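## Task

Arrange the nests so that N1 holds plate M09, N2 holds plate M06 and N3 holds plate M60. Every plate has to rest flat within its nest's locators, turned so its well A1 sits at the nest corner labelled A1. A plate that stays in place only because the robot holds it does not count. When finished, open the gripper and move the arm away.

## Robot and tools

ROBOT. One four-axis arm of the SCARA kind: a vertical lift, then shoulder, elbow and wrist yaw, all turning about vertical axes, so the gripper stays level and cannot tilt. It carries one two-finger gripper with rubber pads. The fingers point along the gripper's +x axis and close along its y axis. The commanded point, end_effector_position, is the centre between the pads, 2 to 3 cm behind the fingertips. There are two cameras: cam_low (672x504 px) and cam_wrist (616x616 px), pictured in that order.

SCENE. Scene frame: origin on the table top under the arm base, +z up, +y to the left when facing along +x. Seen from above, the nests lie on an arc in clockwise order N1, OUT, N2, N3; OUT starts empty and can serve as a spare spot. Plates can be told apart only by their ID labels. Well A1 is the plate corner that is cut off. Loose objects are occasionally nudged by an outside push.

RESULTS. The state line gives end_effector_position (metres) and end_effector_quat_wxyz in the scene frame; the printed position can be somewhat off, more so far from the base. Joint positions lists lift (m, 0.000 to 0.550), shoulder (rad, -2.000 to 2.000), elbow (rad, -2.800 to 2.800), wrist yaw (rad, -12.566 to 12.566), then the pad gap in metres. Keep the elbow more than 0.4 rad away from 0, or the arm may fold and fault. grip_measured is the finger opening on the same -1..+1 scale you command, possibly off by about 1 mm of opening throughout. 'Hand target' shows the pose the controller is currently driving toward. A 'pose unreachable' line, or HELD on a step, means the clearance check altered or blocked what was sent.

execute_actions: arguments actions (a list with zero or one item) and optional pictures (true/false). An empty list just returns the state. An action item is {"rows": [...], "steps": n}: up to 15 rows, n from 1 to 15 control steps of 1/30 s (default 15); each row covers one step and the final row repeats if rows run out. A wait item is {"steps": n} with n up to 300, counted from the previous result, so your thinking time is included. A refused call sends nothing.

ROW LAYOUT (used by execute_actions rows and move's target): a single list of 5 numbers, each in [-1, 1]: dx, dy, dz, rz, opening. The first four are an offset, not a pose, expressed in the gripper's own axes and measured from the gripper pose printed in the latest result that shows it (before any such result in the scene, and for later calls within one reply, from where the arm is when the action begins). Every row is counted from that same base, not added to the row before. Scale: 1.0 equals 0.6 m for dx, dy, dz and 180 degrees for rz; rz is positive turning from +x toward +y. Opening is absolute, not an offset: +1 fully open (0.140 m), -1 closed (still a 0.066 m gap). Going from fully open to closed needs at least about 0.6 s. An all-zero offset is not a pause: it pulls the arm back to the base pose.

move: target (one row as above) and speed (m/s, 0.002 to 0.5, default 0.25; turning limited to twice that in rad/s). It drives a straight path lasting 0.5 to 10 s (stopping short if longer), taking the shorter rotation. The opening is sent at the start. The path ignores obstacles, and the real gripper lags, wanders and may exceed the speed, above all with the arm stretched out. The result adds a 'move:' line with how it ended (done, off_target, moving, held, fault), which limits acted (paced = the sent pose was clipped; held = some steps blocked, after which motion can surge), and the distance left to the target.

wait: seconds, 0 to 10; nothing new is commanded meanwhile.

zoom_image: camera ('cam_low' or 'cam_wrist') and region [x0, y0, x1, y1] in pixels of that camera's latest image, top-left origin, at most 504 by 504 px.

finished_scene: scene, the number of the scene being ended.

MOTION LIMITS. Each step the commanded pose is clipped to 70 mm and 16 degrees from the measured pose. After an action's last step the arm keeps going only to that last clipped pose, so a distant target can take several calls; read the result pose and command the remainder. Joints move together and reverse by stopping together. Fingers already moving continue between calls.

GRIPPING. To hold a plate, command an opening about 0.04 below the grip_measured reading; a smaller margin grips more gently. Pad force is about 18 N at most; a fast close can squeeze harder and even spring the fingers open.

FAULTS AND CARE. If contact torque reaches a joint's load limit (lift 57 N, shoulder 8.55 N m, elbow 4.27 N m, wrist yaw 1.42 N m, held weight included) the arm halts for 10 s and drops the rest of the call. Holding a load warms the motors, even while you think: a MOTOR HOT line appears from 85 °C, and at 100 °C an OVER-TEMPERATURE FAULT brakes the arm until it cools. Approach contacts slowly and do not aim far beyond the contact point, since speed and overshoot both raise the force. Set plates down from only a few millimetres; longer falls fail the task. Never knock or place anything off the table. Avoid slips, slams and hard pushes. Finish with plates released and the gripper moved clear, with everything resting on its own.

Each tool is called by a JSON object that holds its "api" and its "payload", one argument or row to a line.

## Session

{"api": "execute_actions", "payload": {
  "actions": []
}}

Scene clock: 0.00 s of 12600.00 s.
end_effector_position=(+0.5722, -0.2237, +0.4819) grip_measured=+0.99 end_effector_quat_wxyz=(+0.805, +0.000, +0.000, +0.594)
Joint positions: [ 0.477 -0.56   2.648 -0.817  0.14 ]
Motor temperatures (°C, as the motors report them): [37 24 26 24]
Hand target: +0.572, -0.224, +0.482; +0.805, +0.000, +0.000, +0.594

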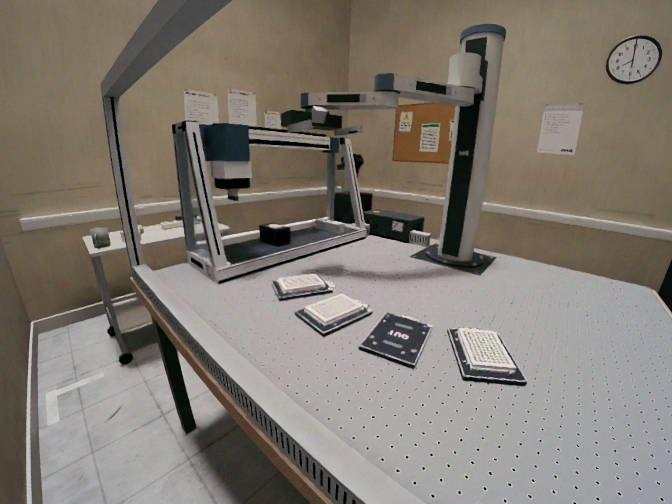

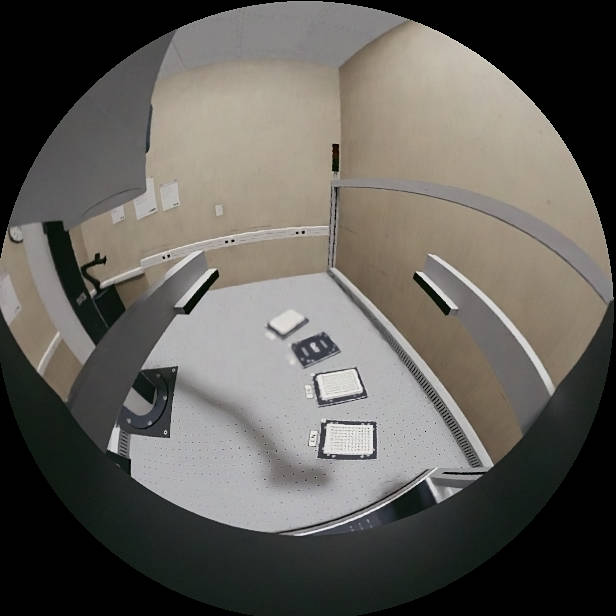

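{"api": "move", "payload": {
  "target": [0.1157, -0.013, 0, -0.527, -0.1],
  "speed": 0.4
}}

{"api": "move", "payload": {
  "target": [0, 0, -0.665, 0, -0.1],
  "speed": 0.4
}}

Scene clock: 11.33 s of 12600.00 s.
end_effector_position=(+0.6003, -0.1595, +0.4819) grip_measured=-0.10 end_effector_quat_wxyz=(+0.982, +0.000, +0.000, -0.191)
Joint positions: [ 0.477  0.476  1.29  -2.151  0.099]
Motor temperatures (°C, as the motors report them): [37 24 26 24]
Hand target: +0.600, -0.160, +0.482; +0.982, +0.000, +0.000, -0.191
Off the commanded pose: 0.000 m, 0 deg.
After step 90, 5.87 s passed at rest.
move: done

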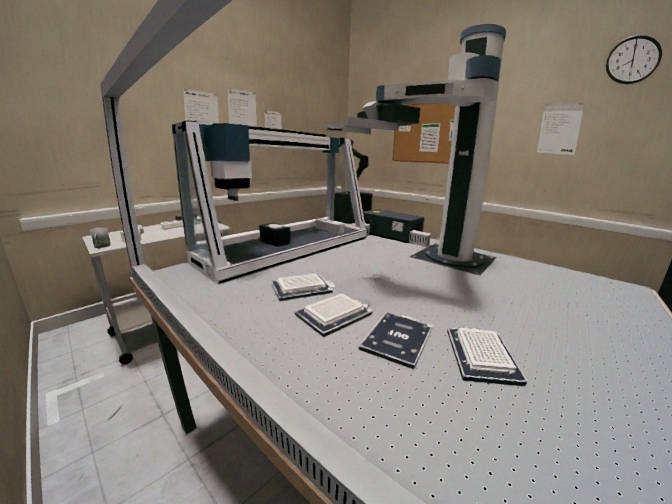

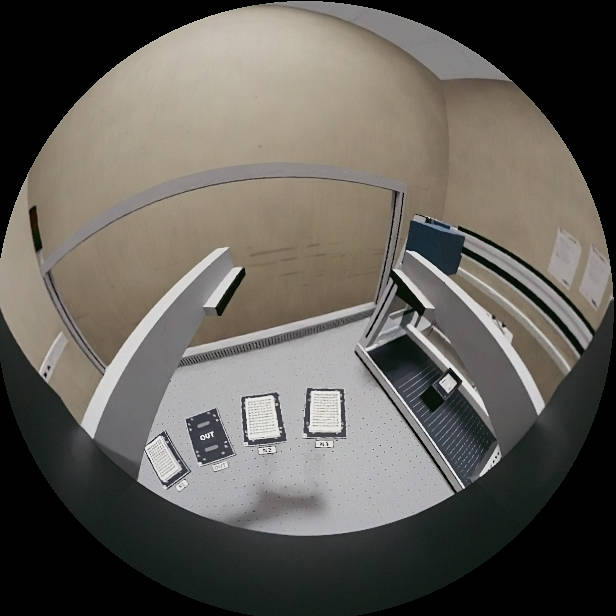

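Scene clock: 12.87 s of 12600.00 s.
end_effector_position=(+0.6003, -0.1595, +0.0828) grip_measured=-0.10 end_effector_quat_wxyz=(+0.982, +0.000, +0.000, -0.191)
Joint positions: [ 0.078  0.476  1.29  -2.151  0.099]
Motor temperatures (°C, as the motors report them): [37 24 26 24]
Hand target: +0.600, -0.159, +0.083; +0.982, +0.000, +0.000, -0.191
Off the commanded pose: 0.000 m, 0 deg.
move: done; limits=paced

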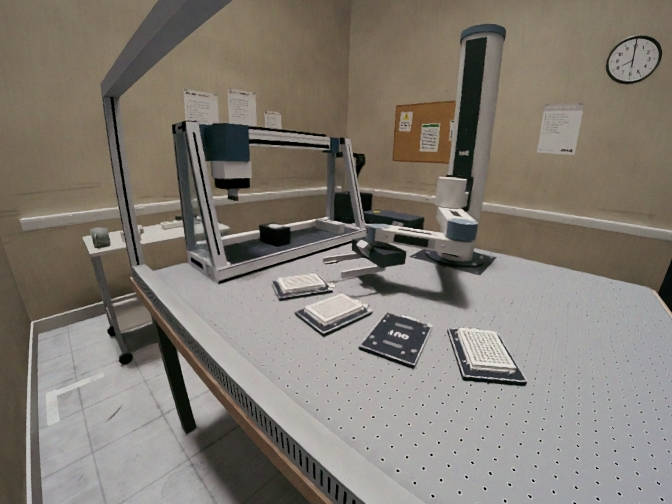

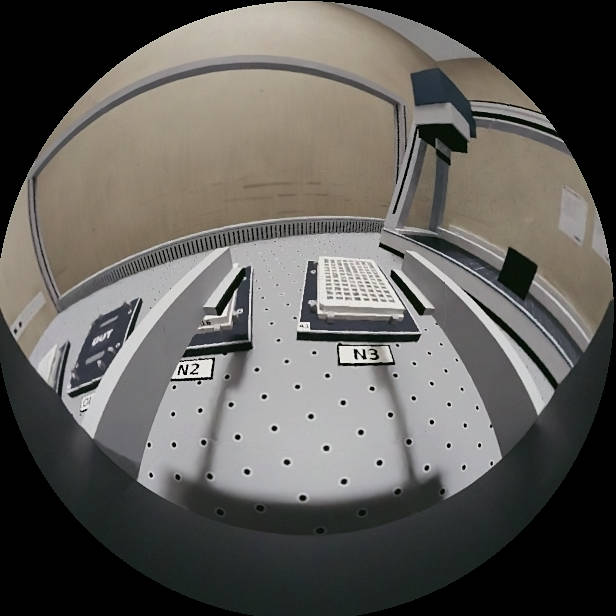

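{"api": "zoom_image", "payload": {
  "camera": "cam_wrist",
  "region": [170, 250, 430, 350]
}}

Region (170, 250, 430, 350) of cam_wrist's 616x616 image, scaled by 1.938, with more detail than that image has; it fills the top 194 rows of this view, and the rest is white.

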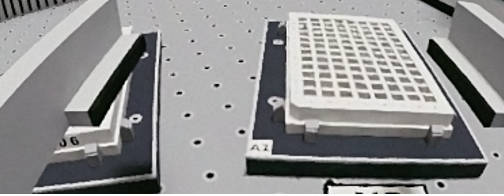

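{"api": "move", "payload": {
  "target": [0.1, -0.07, 0, 0, -0.1],
  "speed": 0.2
}}

Scene clock: 22.67 s of 12600.00 s.
end_effector_position=(+0.6401, -0.2210, +0.0829) grip_measured=-0.10 end_effector_quat_wxyz=(+0.982, +0.000, +0.000, -0.191)
Joint positions: [ 0.078  0.228  1.607 -2.219  0.099]
Motor temperatures (°C, as the motors report them): [37 24 26 24]
Hand target: +0.640, -0.221, +0.083; +0.982, +0.000, +0.000, -0.191
Off the commanded pose: 0.000 m, 0 deg.
After step 90, 6.03 s passed at rest.
move: done

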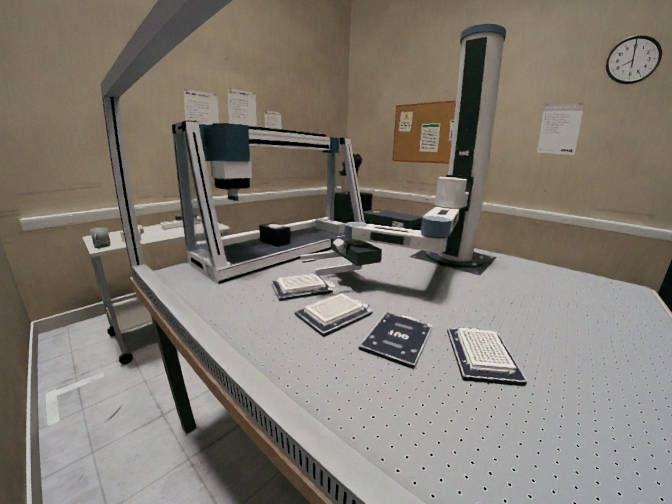

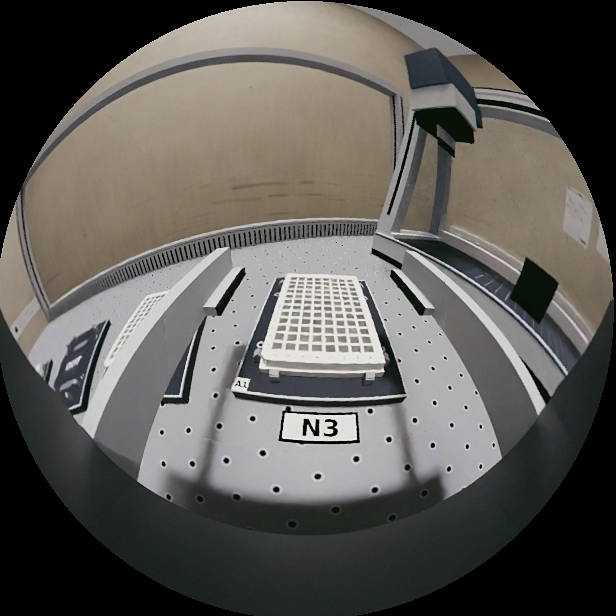

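{"api": "zoom_image", "payload": {
  "camera": "cam_wrist",
  "region": [225, 265, 415, 405]
}}

Region (225, 265, 415, 405) of cam_wrist's 616x616 image, scaled by 2.653, with more detail than that image has; it fills the top 371 rows of this view, and the rest is white.

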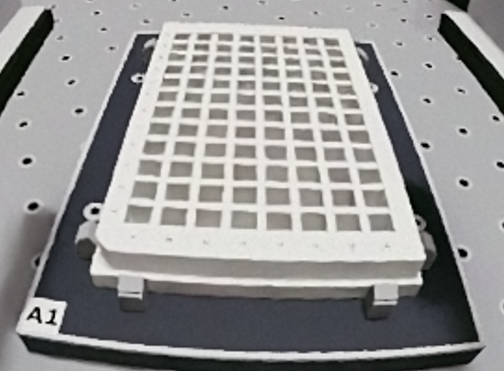

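{"api": "move", "payload": {
  "target": [-0.4458, 0.681, 0, 0.3167, -0.1],
  "speed": 0.4
}}

Scene clock: 34.60 s of 12600.00 s.
end_effector_position=(+0.5453, +0.2582, +0.0829) grip_measured=-0.10 end_effector_quat_wxyz=(+0.954, +0.000, +0.000, +0.301)
Joint positions: [ 0.078  1.437  1.277 -2.102  0.099]
Motor temperatures (°C, as the motors report them): [37 24 26 24]
Hand target: +0.545, +0.258, +0.083; +0.954, +0.000, +0.000, +0.301
Off the commanded pose: 0.000 m, 0 deg.
After step 90, 7.20 s passed at rest.
move: done

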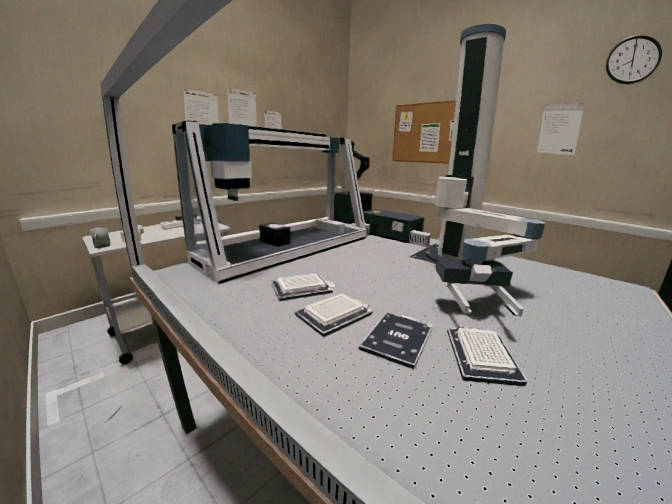

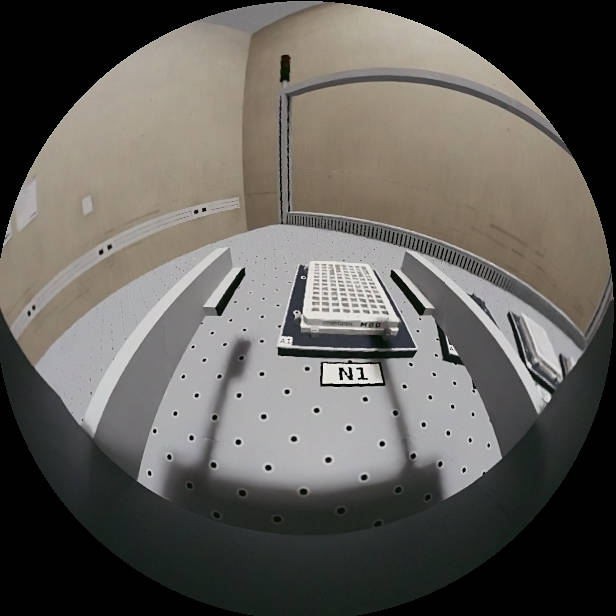

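{"api": "zoom_image", "payload": {
  "camera": "cam_wrist",
  "region": [270, 255, 420, 360]
}}

Region (270, 255, 420, 360) of cam_wrist's 616x616 image, scaled by 3.360, with more detail than that image has; it fills the top 353 rows of this view, and the rest is white.

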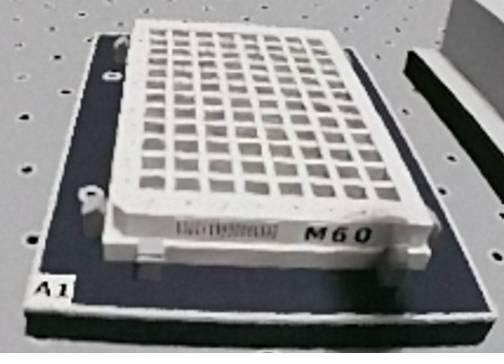

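{"api": "move", "payload": {
  "target": [0.14, -0.045, 0, 0, -0.1],
  "speed": 0.2
}}

Scene clock: 44.87 s of 12600.00 s.
end_effector_position=(+0.6297, +0.2843, +0.0829) grip_measured=-0.10 end_effector_quat_wxyz=(+0.954, +0.000, +0.000, +0.301)
Joint positions: [ 0.078  1.181  1.729 -2.299  0.099]
Motor temperatures (°C, as the motors report them): [37 24 26 24]
Hand target: +0.630, +0.284, +0.083; +0.954, +0.000, +0.000, +0.301
Off the commanded pose: 0.000 m, 0 deg.
After step 90, 6.43 s passed at rest.
move: done

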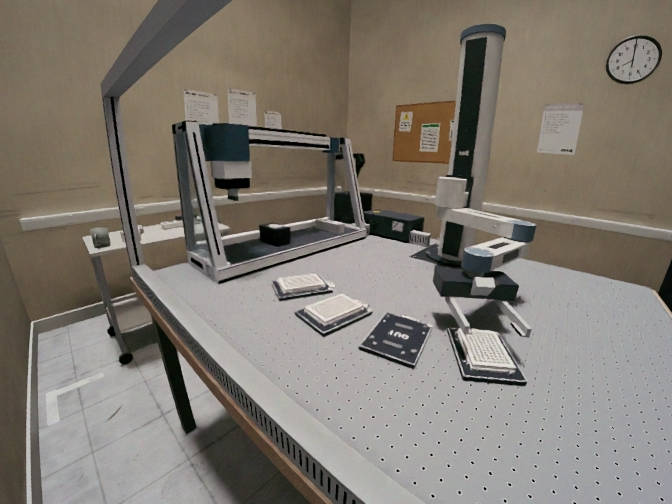

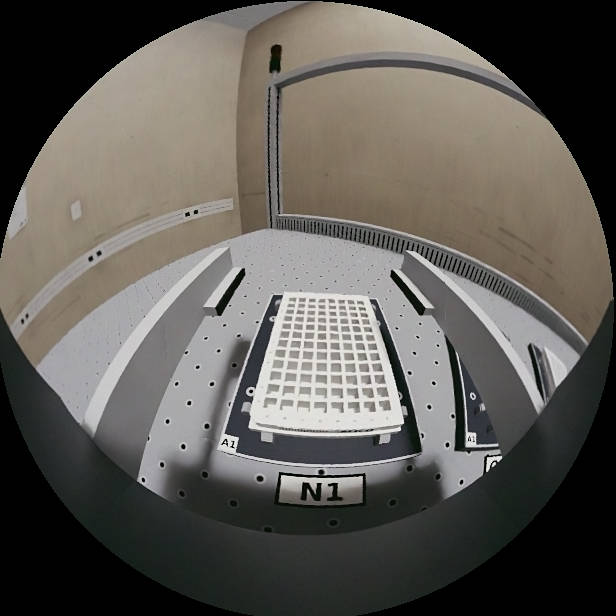

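{"api": "move", "payload": {
  "target": [0.024, -0.012, 0, -0.013, -0.1],
  "speed": 0.1
}}

Scene clock: 55.73 s of 12600.00 s.
end_effector_position=(+0.6456, +0.2866, +0.0829) grip_measured=-0.10 end_effector_quat_wxyz=(+0.960, +0.000, +0.000, +0.281)
Joint positions: [ 0.078  1.141  1.818 -2.389  0.099]
Motor temperatures (°C, as the motors report them): [37 24 26 24]
Hand target: +0.646, +0.287, +0.083; +0.960, +0.000, +0.000, +0.281
Off the commanded pose: 0.000 m, 0 deg.
After step 90, 7.17 s passed at rest.
move: done

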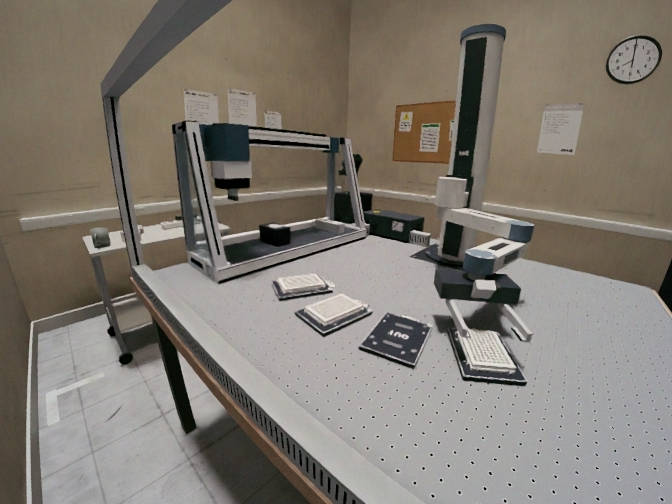

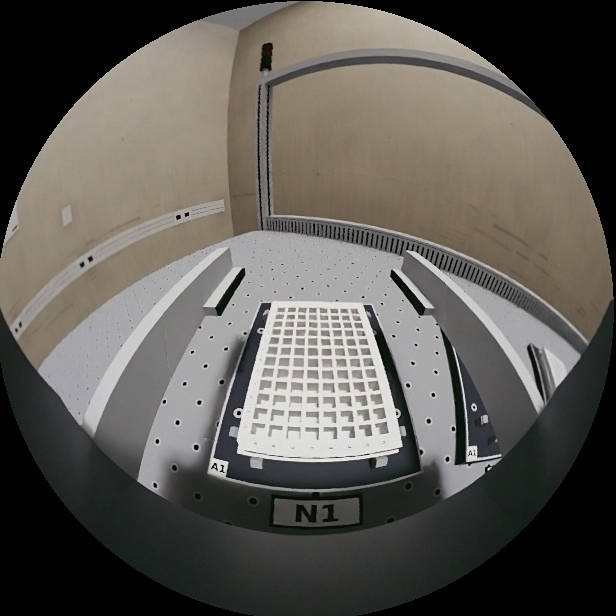

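{"api": "move", "payload": {
  "target": [0, 0, -0.08, 0, -0.1],
  "speed": 0.06
}}

Scene clock: 65.60 s of 12600.00 s.
end_effector_position=(+0.6456, +0.2866, +0.0348) grip_measured=-0.10 end_effector_quat_wxyz=(+0.960, +0.000, +0.000, +0.281)
Joint positions: [ 0.03   1.141  1.818 -2.389  0.099]
Motor temperatures (°C, as the motors report them): [37 24 26 24]
Hand target: +0.646, +0.287, +0.035; +0.960, +0.000, +0.000, +0.281
Off the commanded pose: 0.000 m, 0 deg.
After step 90, 5.80 s passed at rest.
move: done

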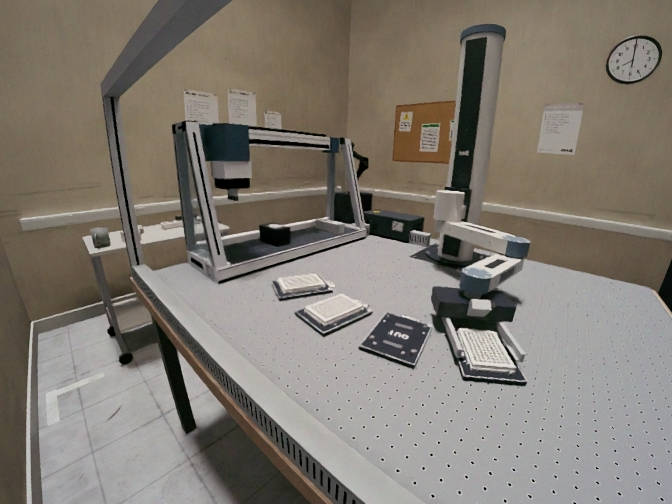

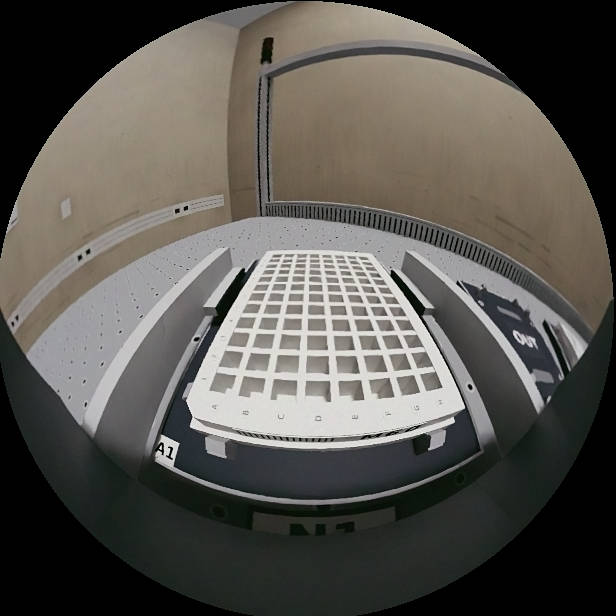

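{"api": "move", "payload": {
  "target": [0, 0, -0.003, 0, -0.6],
  "speed": 0.03
}}

Scene clock: 75.03 s of 12600.00 s.
end_effector_position=(+0.6456, +0.2864, +0.0342) grip_measured=-0.56 end_effector_quat_wxyz=(+0.960, +0.000, +0.000, +0.281)
Joint positions: [ 0.029  1.141  1.818 -2.389  0.082]
Motor temperatures (°C, as the motors report them): [37 24 26 24]
Hand target: +0.646, +0.287, +0.033; +0.960, +0.000, +0.000, +0.281
Off the commanded pose: 0.001 m, 0 deg.
After step 90, 5.73 s passed at rest.
move: done

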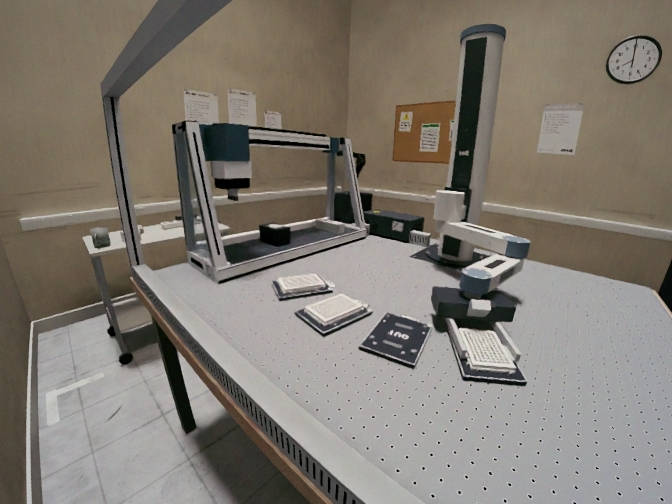

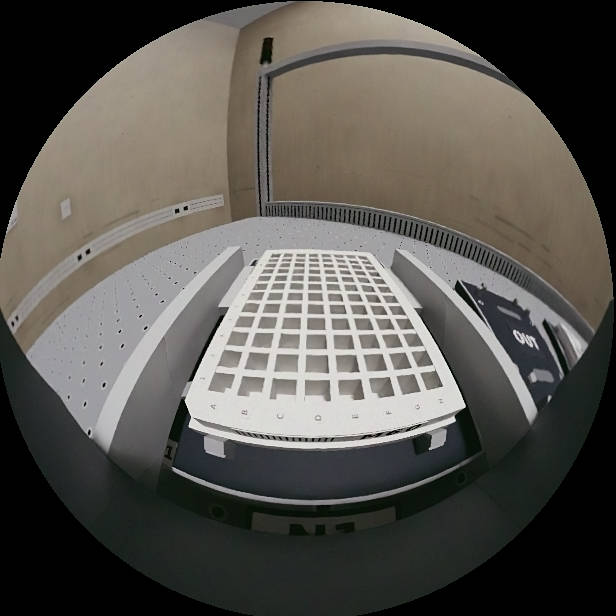

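{"api": "move", "payload": {
  "target": [0, 0, 0.081, 0, -0.6],
  "speed": 0.12
}}

{"api": "move", "payload": {
  "target": [-0.054, -0.287, 0, -0.109, -0.6],
  "speed": 0.25
}}

Scene clock: 84.10 s of 12600.00 s.
end_effector_position=(+0.6457, +0.2864, +0.0828) grip_measured=-0.56 end_effector_quat_wxyz=(+0.960, +0.000, +0.000, +0.281)
Joint positions: [ 0.078  1.141  1.818 -2.389  0.082]
Motor temperatures (°C, as the motors report them): [36 24 26 24]
Hand target: +0.646, +0.286, +0.083; +0.960, +0.000, +0.000, +0.281
Off the commanded pose: 0.000 m, 0 deg.
After step 90, 5.33 s passed at rest.
move: done

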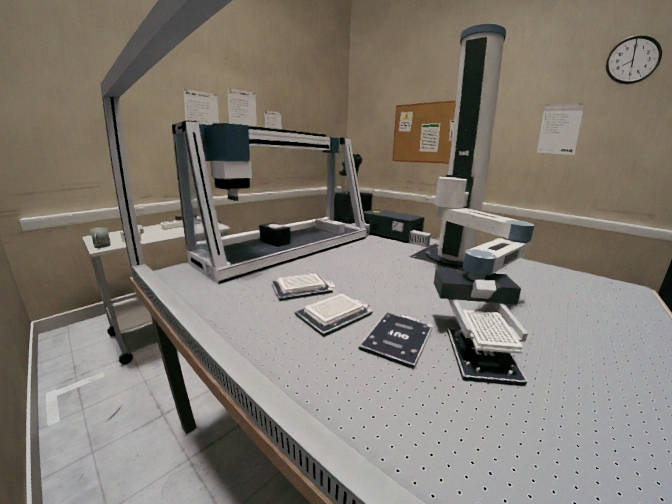

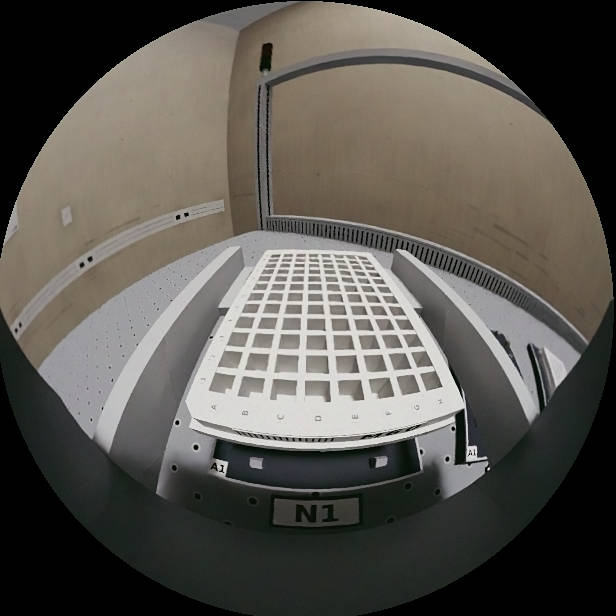

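Scene clock: 85.17 s of 12600.00 s.
end_effector_position=(+0.7112, +0.1237, +0.0828) grip_measured=-0.56 end_effector_quat_wxyz=(+0.994, +0.000, +0.000, +0.113)
Joint positions: [ 0.078  0.831  1.814 -2.418  0.082]
Motor temperatures (°C, as the motors report them): [36 24 26 24]
Hand target: +0.711, +0.124, +0.083; +0.994, +0.000, +0.000, +0.113
Off the commanded pose: 0.000 m, 0 deg.
move: done

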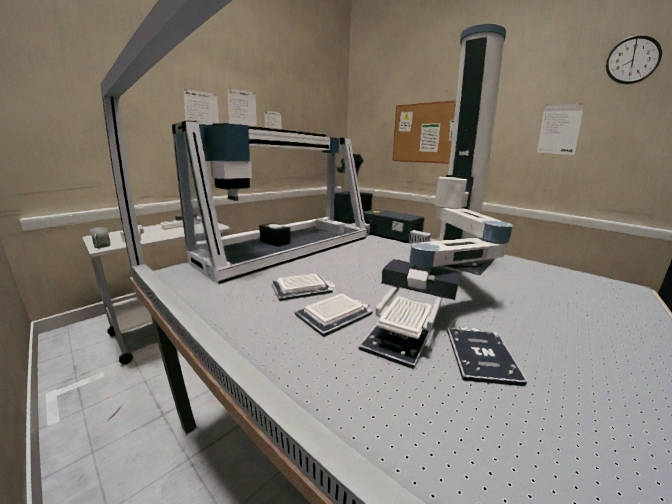

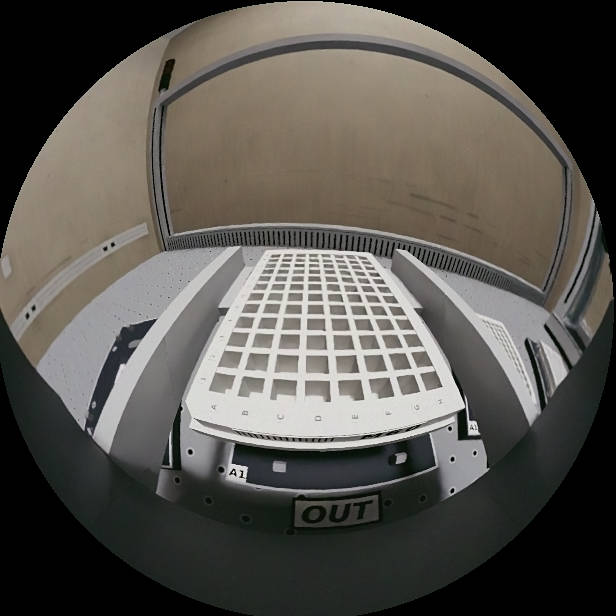

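{"api": "move", "payload": {
  "target": [0, -0.022, 0, 0, -0.6],
  "speed": 0.1
}}

Scene clock: 89.83 s of 12600.00 s.
end_effector_position=(+0.7142, +0.1106, +0.0828) grip_measured=-0.56 end_effector_quat_wxyz=(+0.994, +0.000, +0.000, +0.113)
Joint positions: [ 0.078  0.798  1.815 -2.387  0.082]
Motor temperatures (°C, as the motors report them): [36 24 26 24]
Hand target: +0.714, +0.111, +0.083; +0.994, +0.000, +0.000, +0.113
Off the commanded pose: 0.000 m, 0 deg.
After step 90, 0.97 s passed at rest.
move: done

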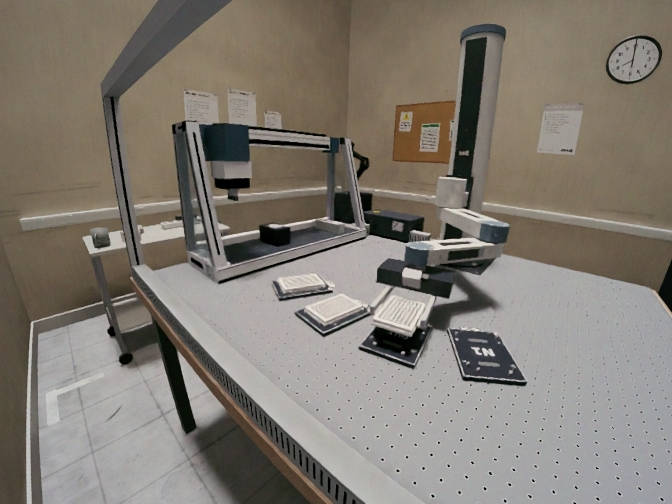

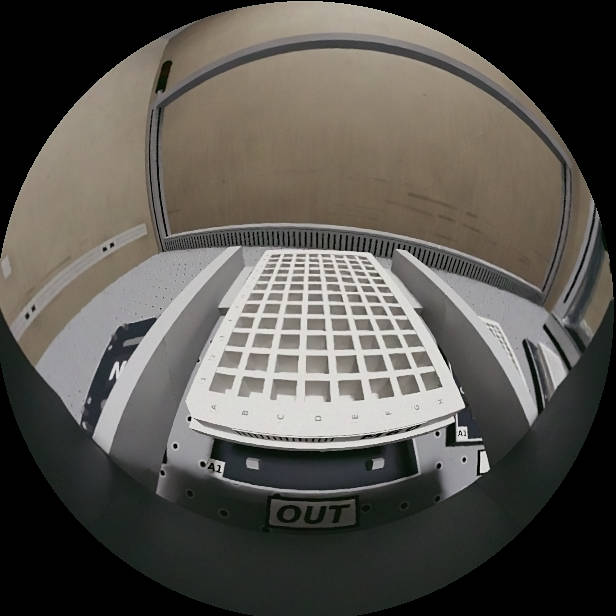

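{"api": "move", "payload": {
  "target": [0, 0.004, -0.0763, 0, -0.6],
  "speed": 0.05
}}

Scene clock: 103.50 s of 12600.00 s.
end_effector_position=(+0.7135, +0.1120, +0.0370) grip_measured=-0.56 end_effector_quat_wxyz=(+0.994, +0.000, +0.000, +0.111)
Joint positions: [ 0.032  0.804  1.812 -2.393  0.082]
Motor temperatures (°C, as the motors report them): [36 24 26 24]
Hand target: +0.714, +0.113, +0.037; +0.994, +0.000, +0.000, +0.113
Off the commanded pose: 0.001 m, 0 deg.
After step 90, 9.50 s passed at rest.
move: done

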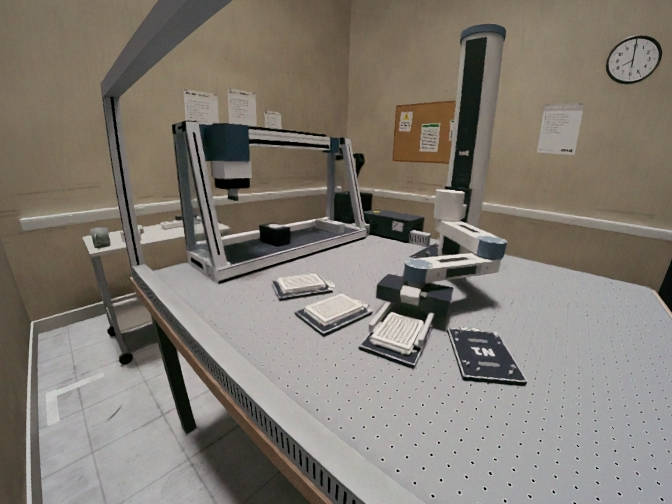

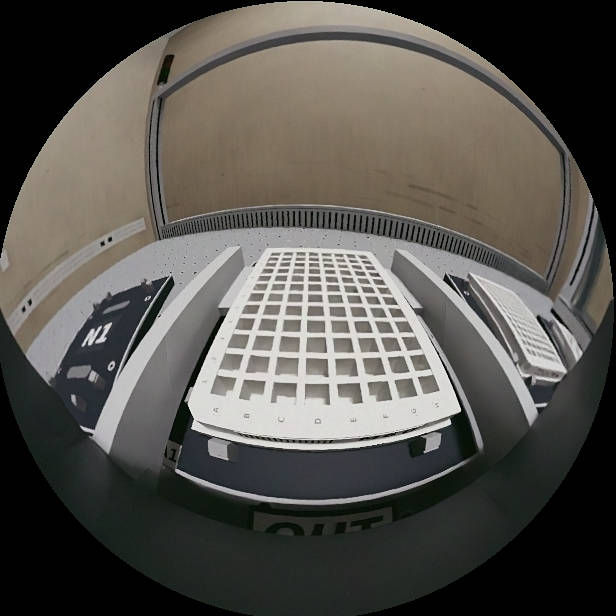

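{"api": "move", "payload": {
  "target": [0, 0, 0, 0, -0.1],
  "speed": 0.05
}}

{"api": "move", "payload": {
  "target": [0, 0, 0.0763, 0, -0.1],
  "speed": 0.15
}}

Scene clock: 112.17 s of 12600.00 s.
end_effector_position=(+0.7134, +0.1119, +0.0370) grip_measured=-0.10 end_effector_quat_wxyz=(+0.994, +0.000, +0.000, +0.111)
Joint positions: [ 0.032  0.804  1.812 -2.393  0.099]
Motor temperatures (°C, as the motors report them): [36 24 26 24]
Hand target: +0.713, +0.112, +0.037; +0.994, +0.000, +0.000, +0.111
Off the commanded pose: 0.000 m, 0 deg.
After step 90, 4.97 s passed at rest.
move: done

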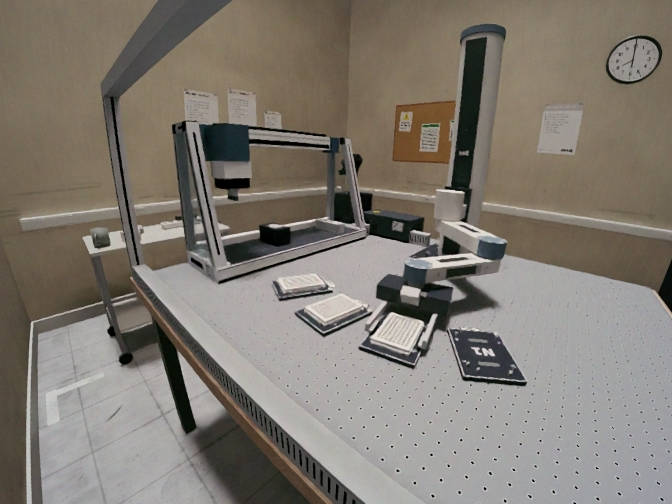

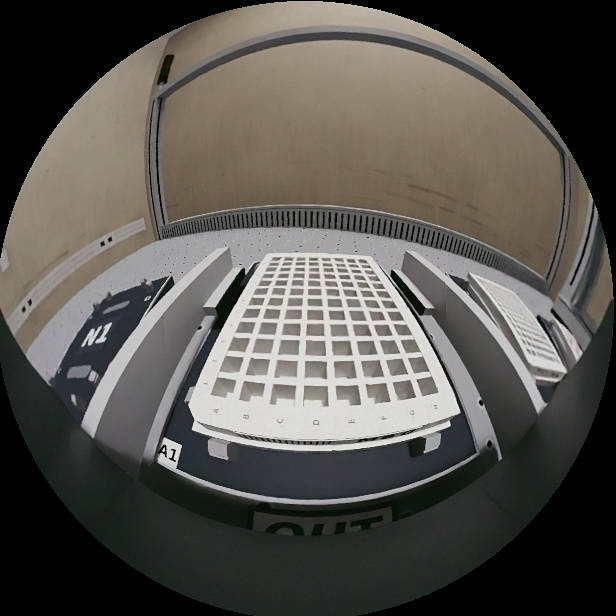

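Scene clock: 112.90 s of 12600.00 s.
end_effector_position=(+0.7134, +0.1119, +0.0829) grip_measured=-0.10 end_effector_quat_wxyz=(+0.994, +0.000, +0.000, +0.111)
Joint positions: [ 0.078  0.804  1.812 -2.393  0.099]
Motor temperatures (°C, as the motors report them): [36 24 26 24]
Hand target: +0.713, +0.112, +0.083; +0.994, +0.000, +0.000, +0.111
Off the commanded pose: 0.000 m, 0 deg.
move: done

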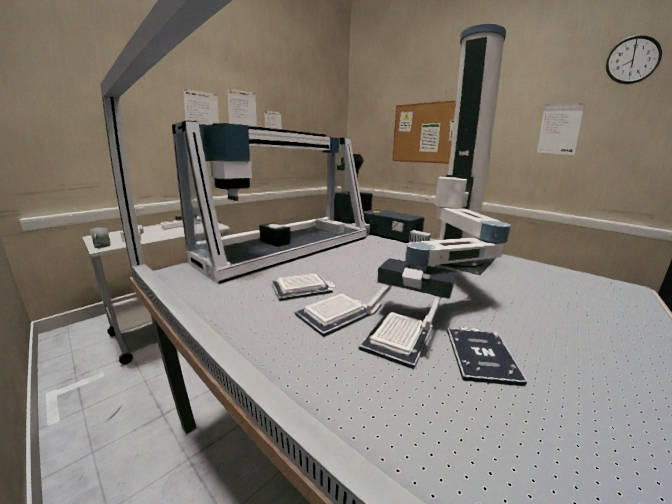

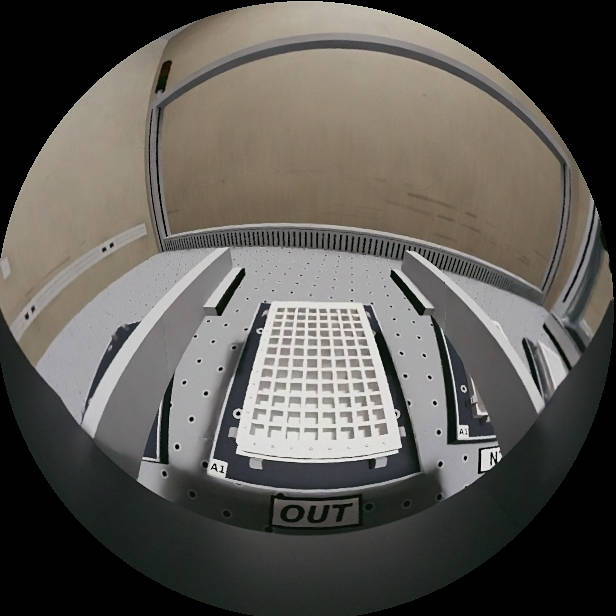

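{"api": "move", "payload": {
  "target": [-0.1658, -0.5665, 0, -0.2094, -0.1],
  "speed": 0.35
}}

Scene clock: 123.07 s of 12600.00 s.
end_effector_position=(+0.6912, -0.2417, +0.0829) grip_measured=-0.10 end_effector_quat_wxyz=(+0.976, +0.000, +0.000, -0.216)
Joint positions: [ 0.078  0.108  1.943 -2.487  0.099]
Motor temperatures (°C, as the motors report them): [36 24 26 24]
Hand target: +0.691, -0.242, +0.083; +0.976, +0.000, +0.000, -0.216
Off the commanded pose: 0.000 m, 0 deg.
After step 90, 5.70 s passed at rest.
move: done

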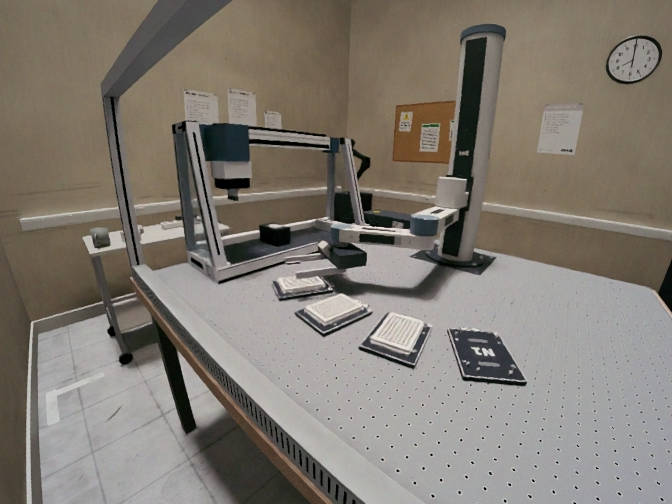

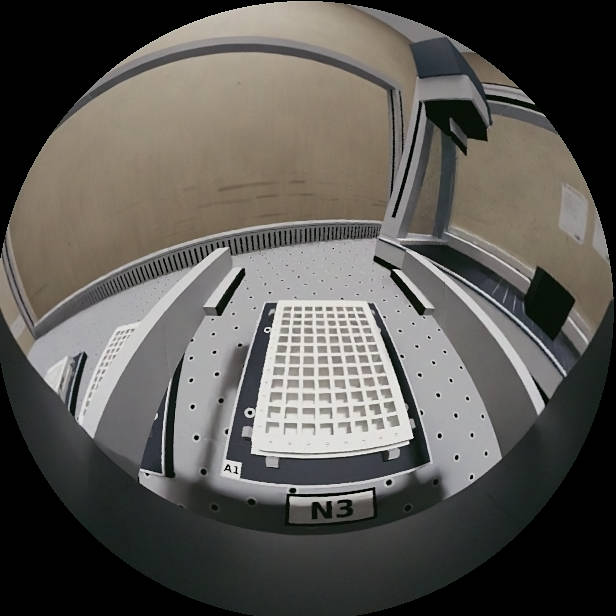

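{"api": "move", "payload": {
  "target": [0.005, -0.014, 0, 0, -0.1],
  "speed": 0.1
}}

Scene clock: 127.33 s of 12600.00 s.
end_effector_position=(+0.6902, -0.2507, +0.0829) grip_measured=-0.10 end_effector_quat_wxyz=(+0.976, +0.000, +0.000, -0.216)
Joint positions: [ 0.078  0.079  1.964 -2.48   0.099]
Motor temperatures (°C, as the motors report them): [36 24 26 24]
Hand target: +0.690, -0.251, +0.083; +0.976, +0.000, +0.000, -0.216
Off the commanded pose: 0.000 m, 0 deg.
After step 90, 0.57 s passed at rest.
move: done

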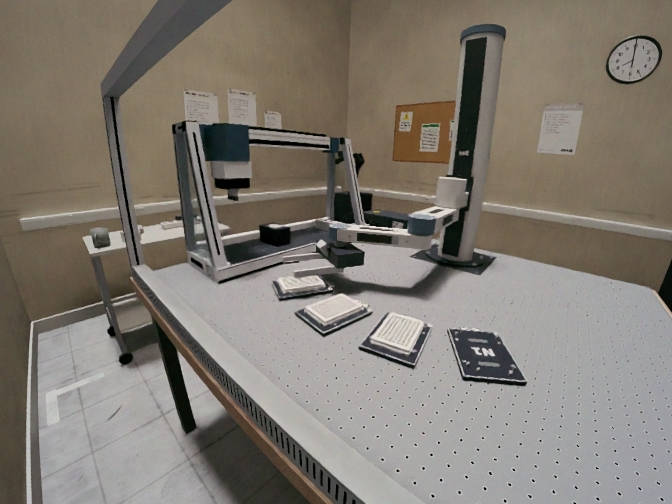

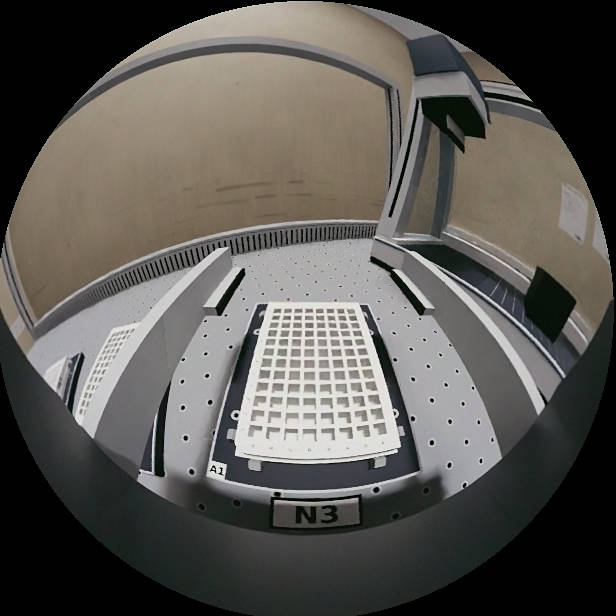

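{"api": "move", "payload": {
  "target": [0, 0.003, -0.081, 0.006, -0.1],
  "speed": 0.06
}}

{"api": "move", "payload": {
  "target": [0, 0, 0, 0, -0.6],
  "speed": 0.05
}}

Scene clock: 135.37 s of 12600.00 s.
end_effector_position=(+0.6910, -0.2491, +0.0342) grip_measured=-0.10 end_effector_quat_wxyz=(+0.978, +0.000, +0.000, -0.207)
Joint positions: [ 0.029  0.077  1.964 -2.459  0.099]
Motor temperatures (°C, as the motors report them): [36 24 26 24]
Hand target: +0.691, -0.249, +0.034; +0.978, +0.000, +0.000, -0.207
Off the commanded pose: 0.000 m, 0 deg.
After step 90, 3.93 s passed at rest.
move: done

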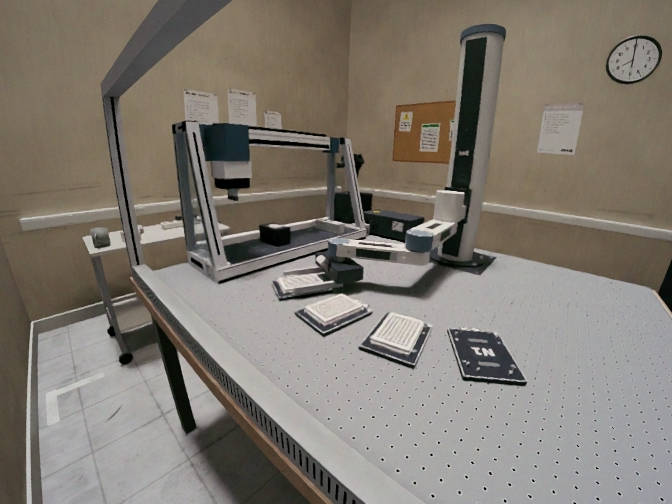

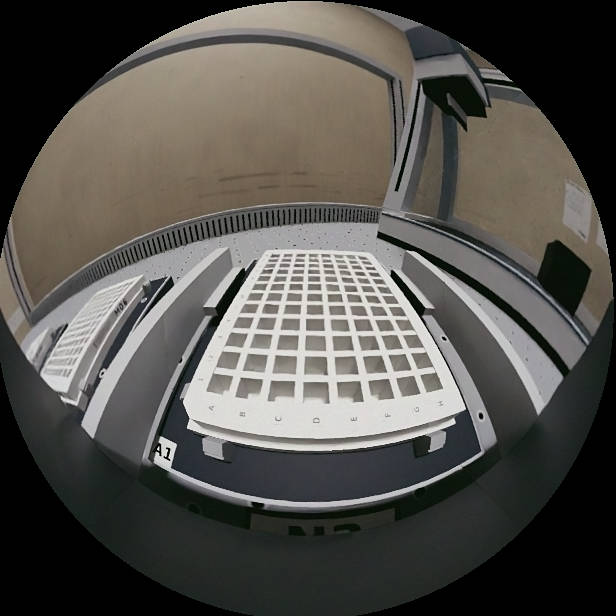

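Scene clock: 135.87 s of 12600.00 s.
end_effector_position=(+0.6913, -0.2485, +0.0342) grip_measured=-0.56 end_effector_quat_wxyz=(+0.978, +0.000, +0.000, -0.207)
Joint positions: [ 0.029  0.079  1.965 -2.461  0.082]
Motor temperatures (°C, as the motors report them): [36 24 26 24]
Hand target: +0.691, -0.249, +0.034; +0.978, +0.000, +0.000, -0.207
Off the commanded pose: 0.001 m, 0 deg.
move: done

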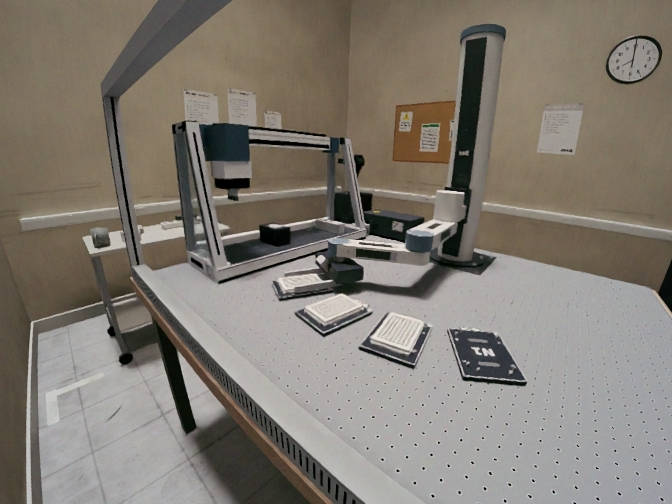

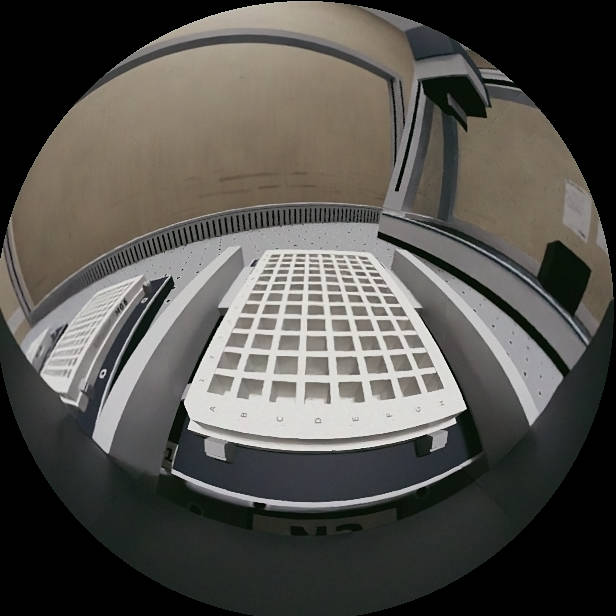

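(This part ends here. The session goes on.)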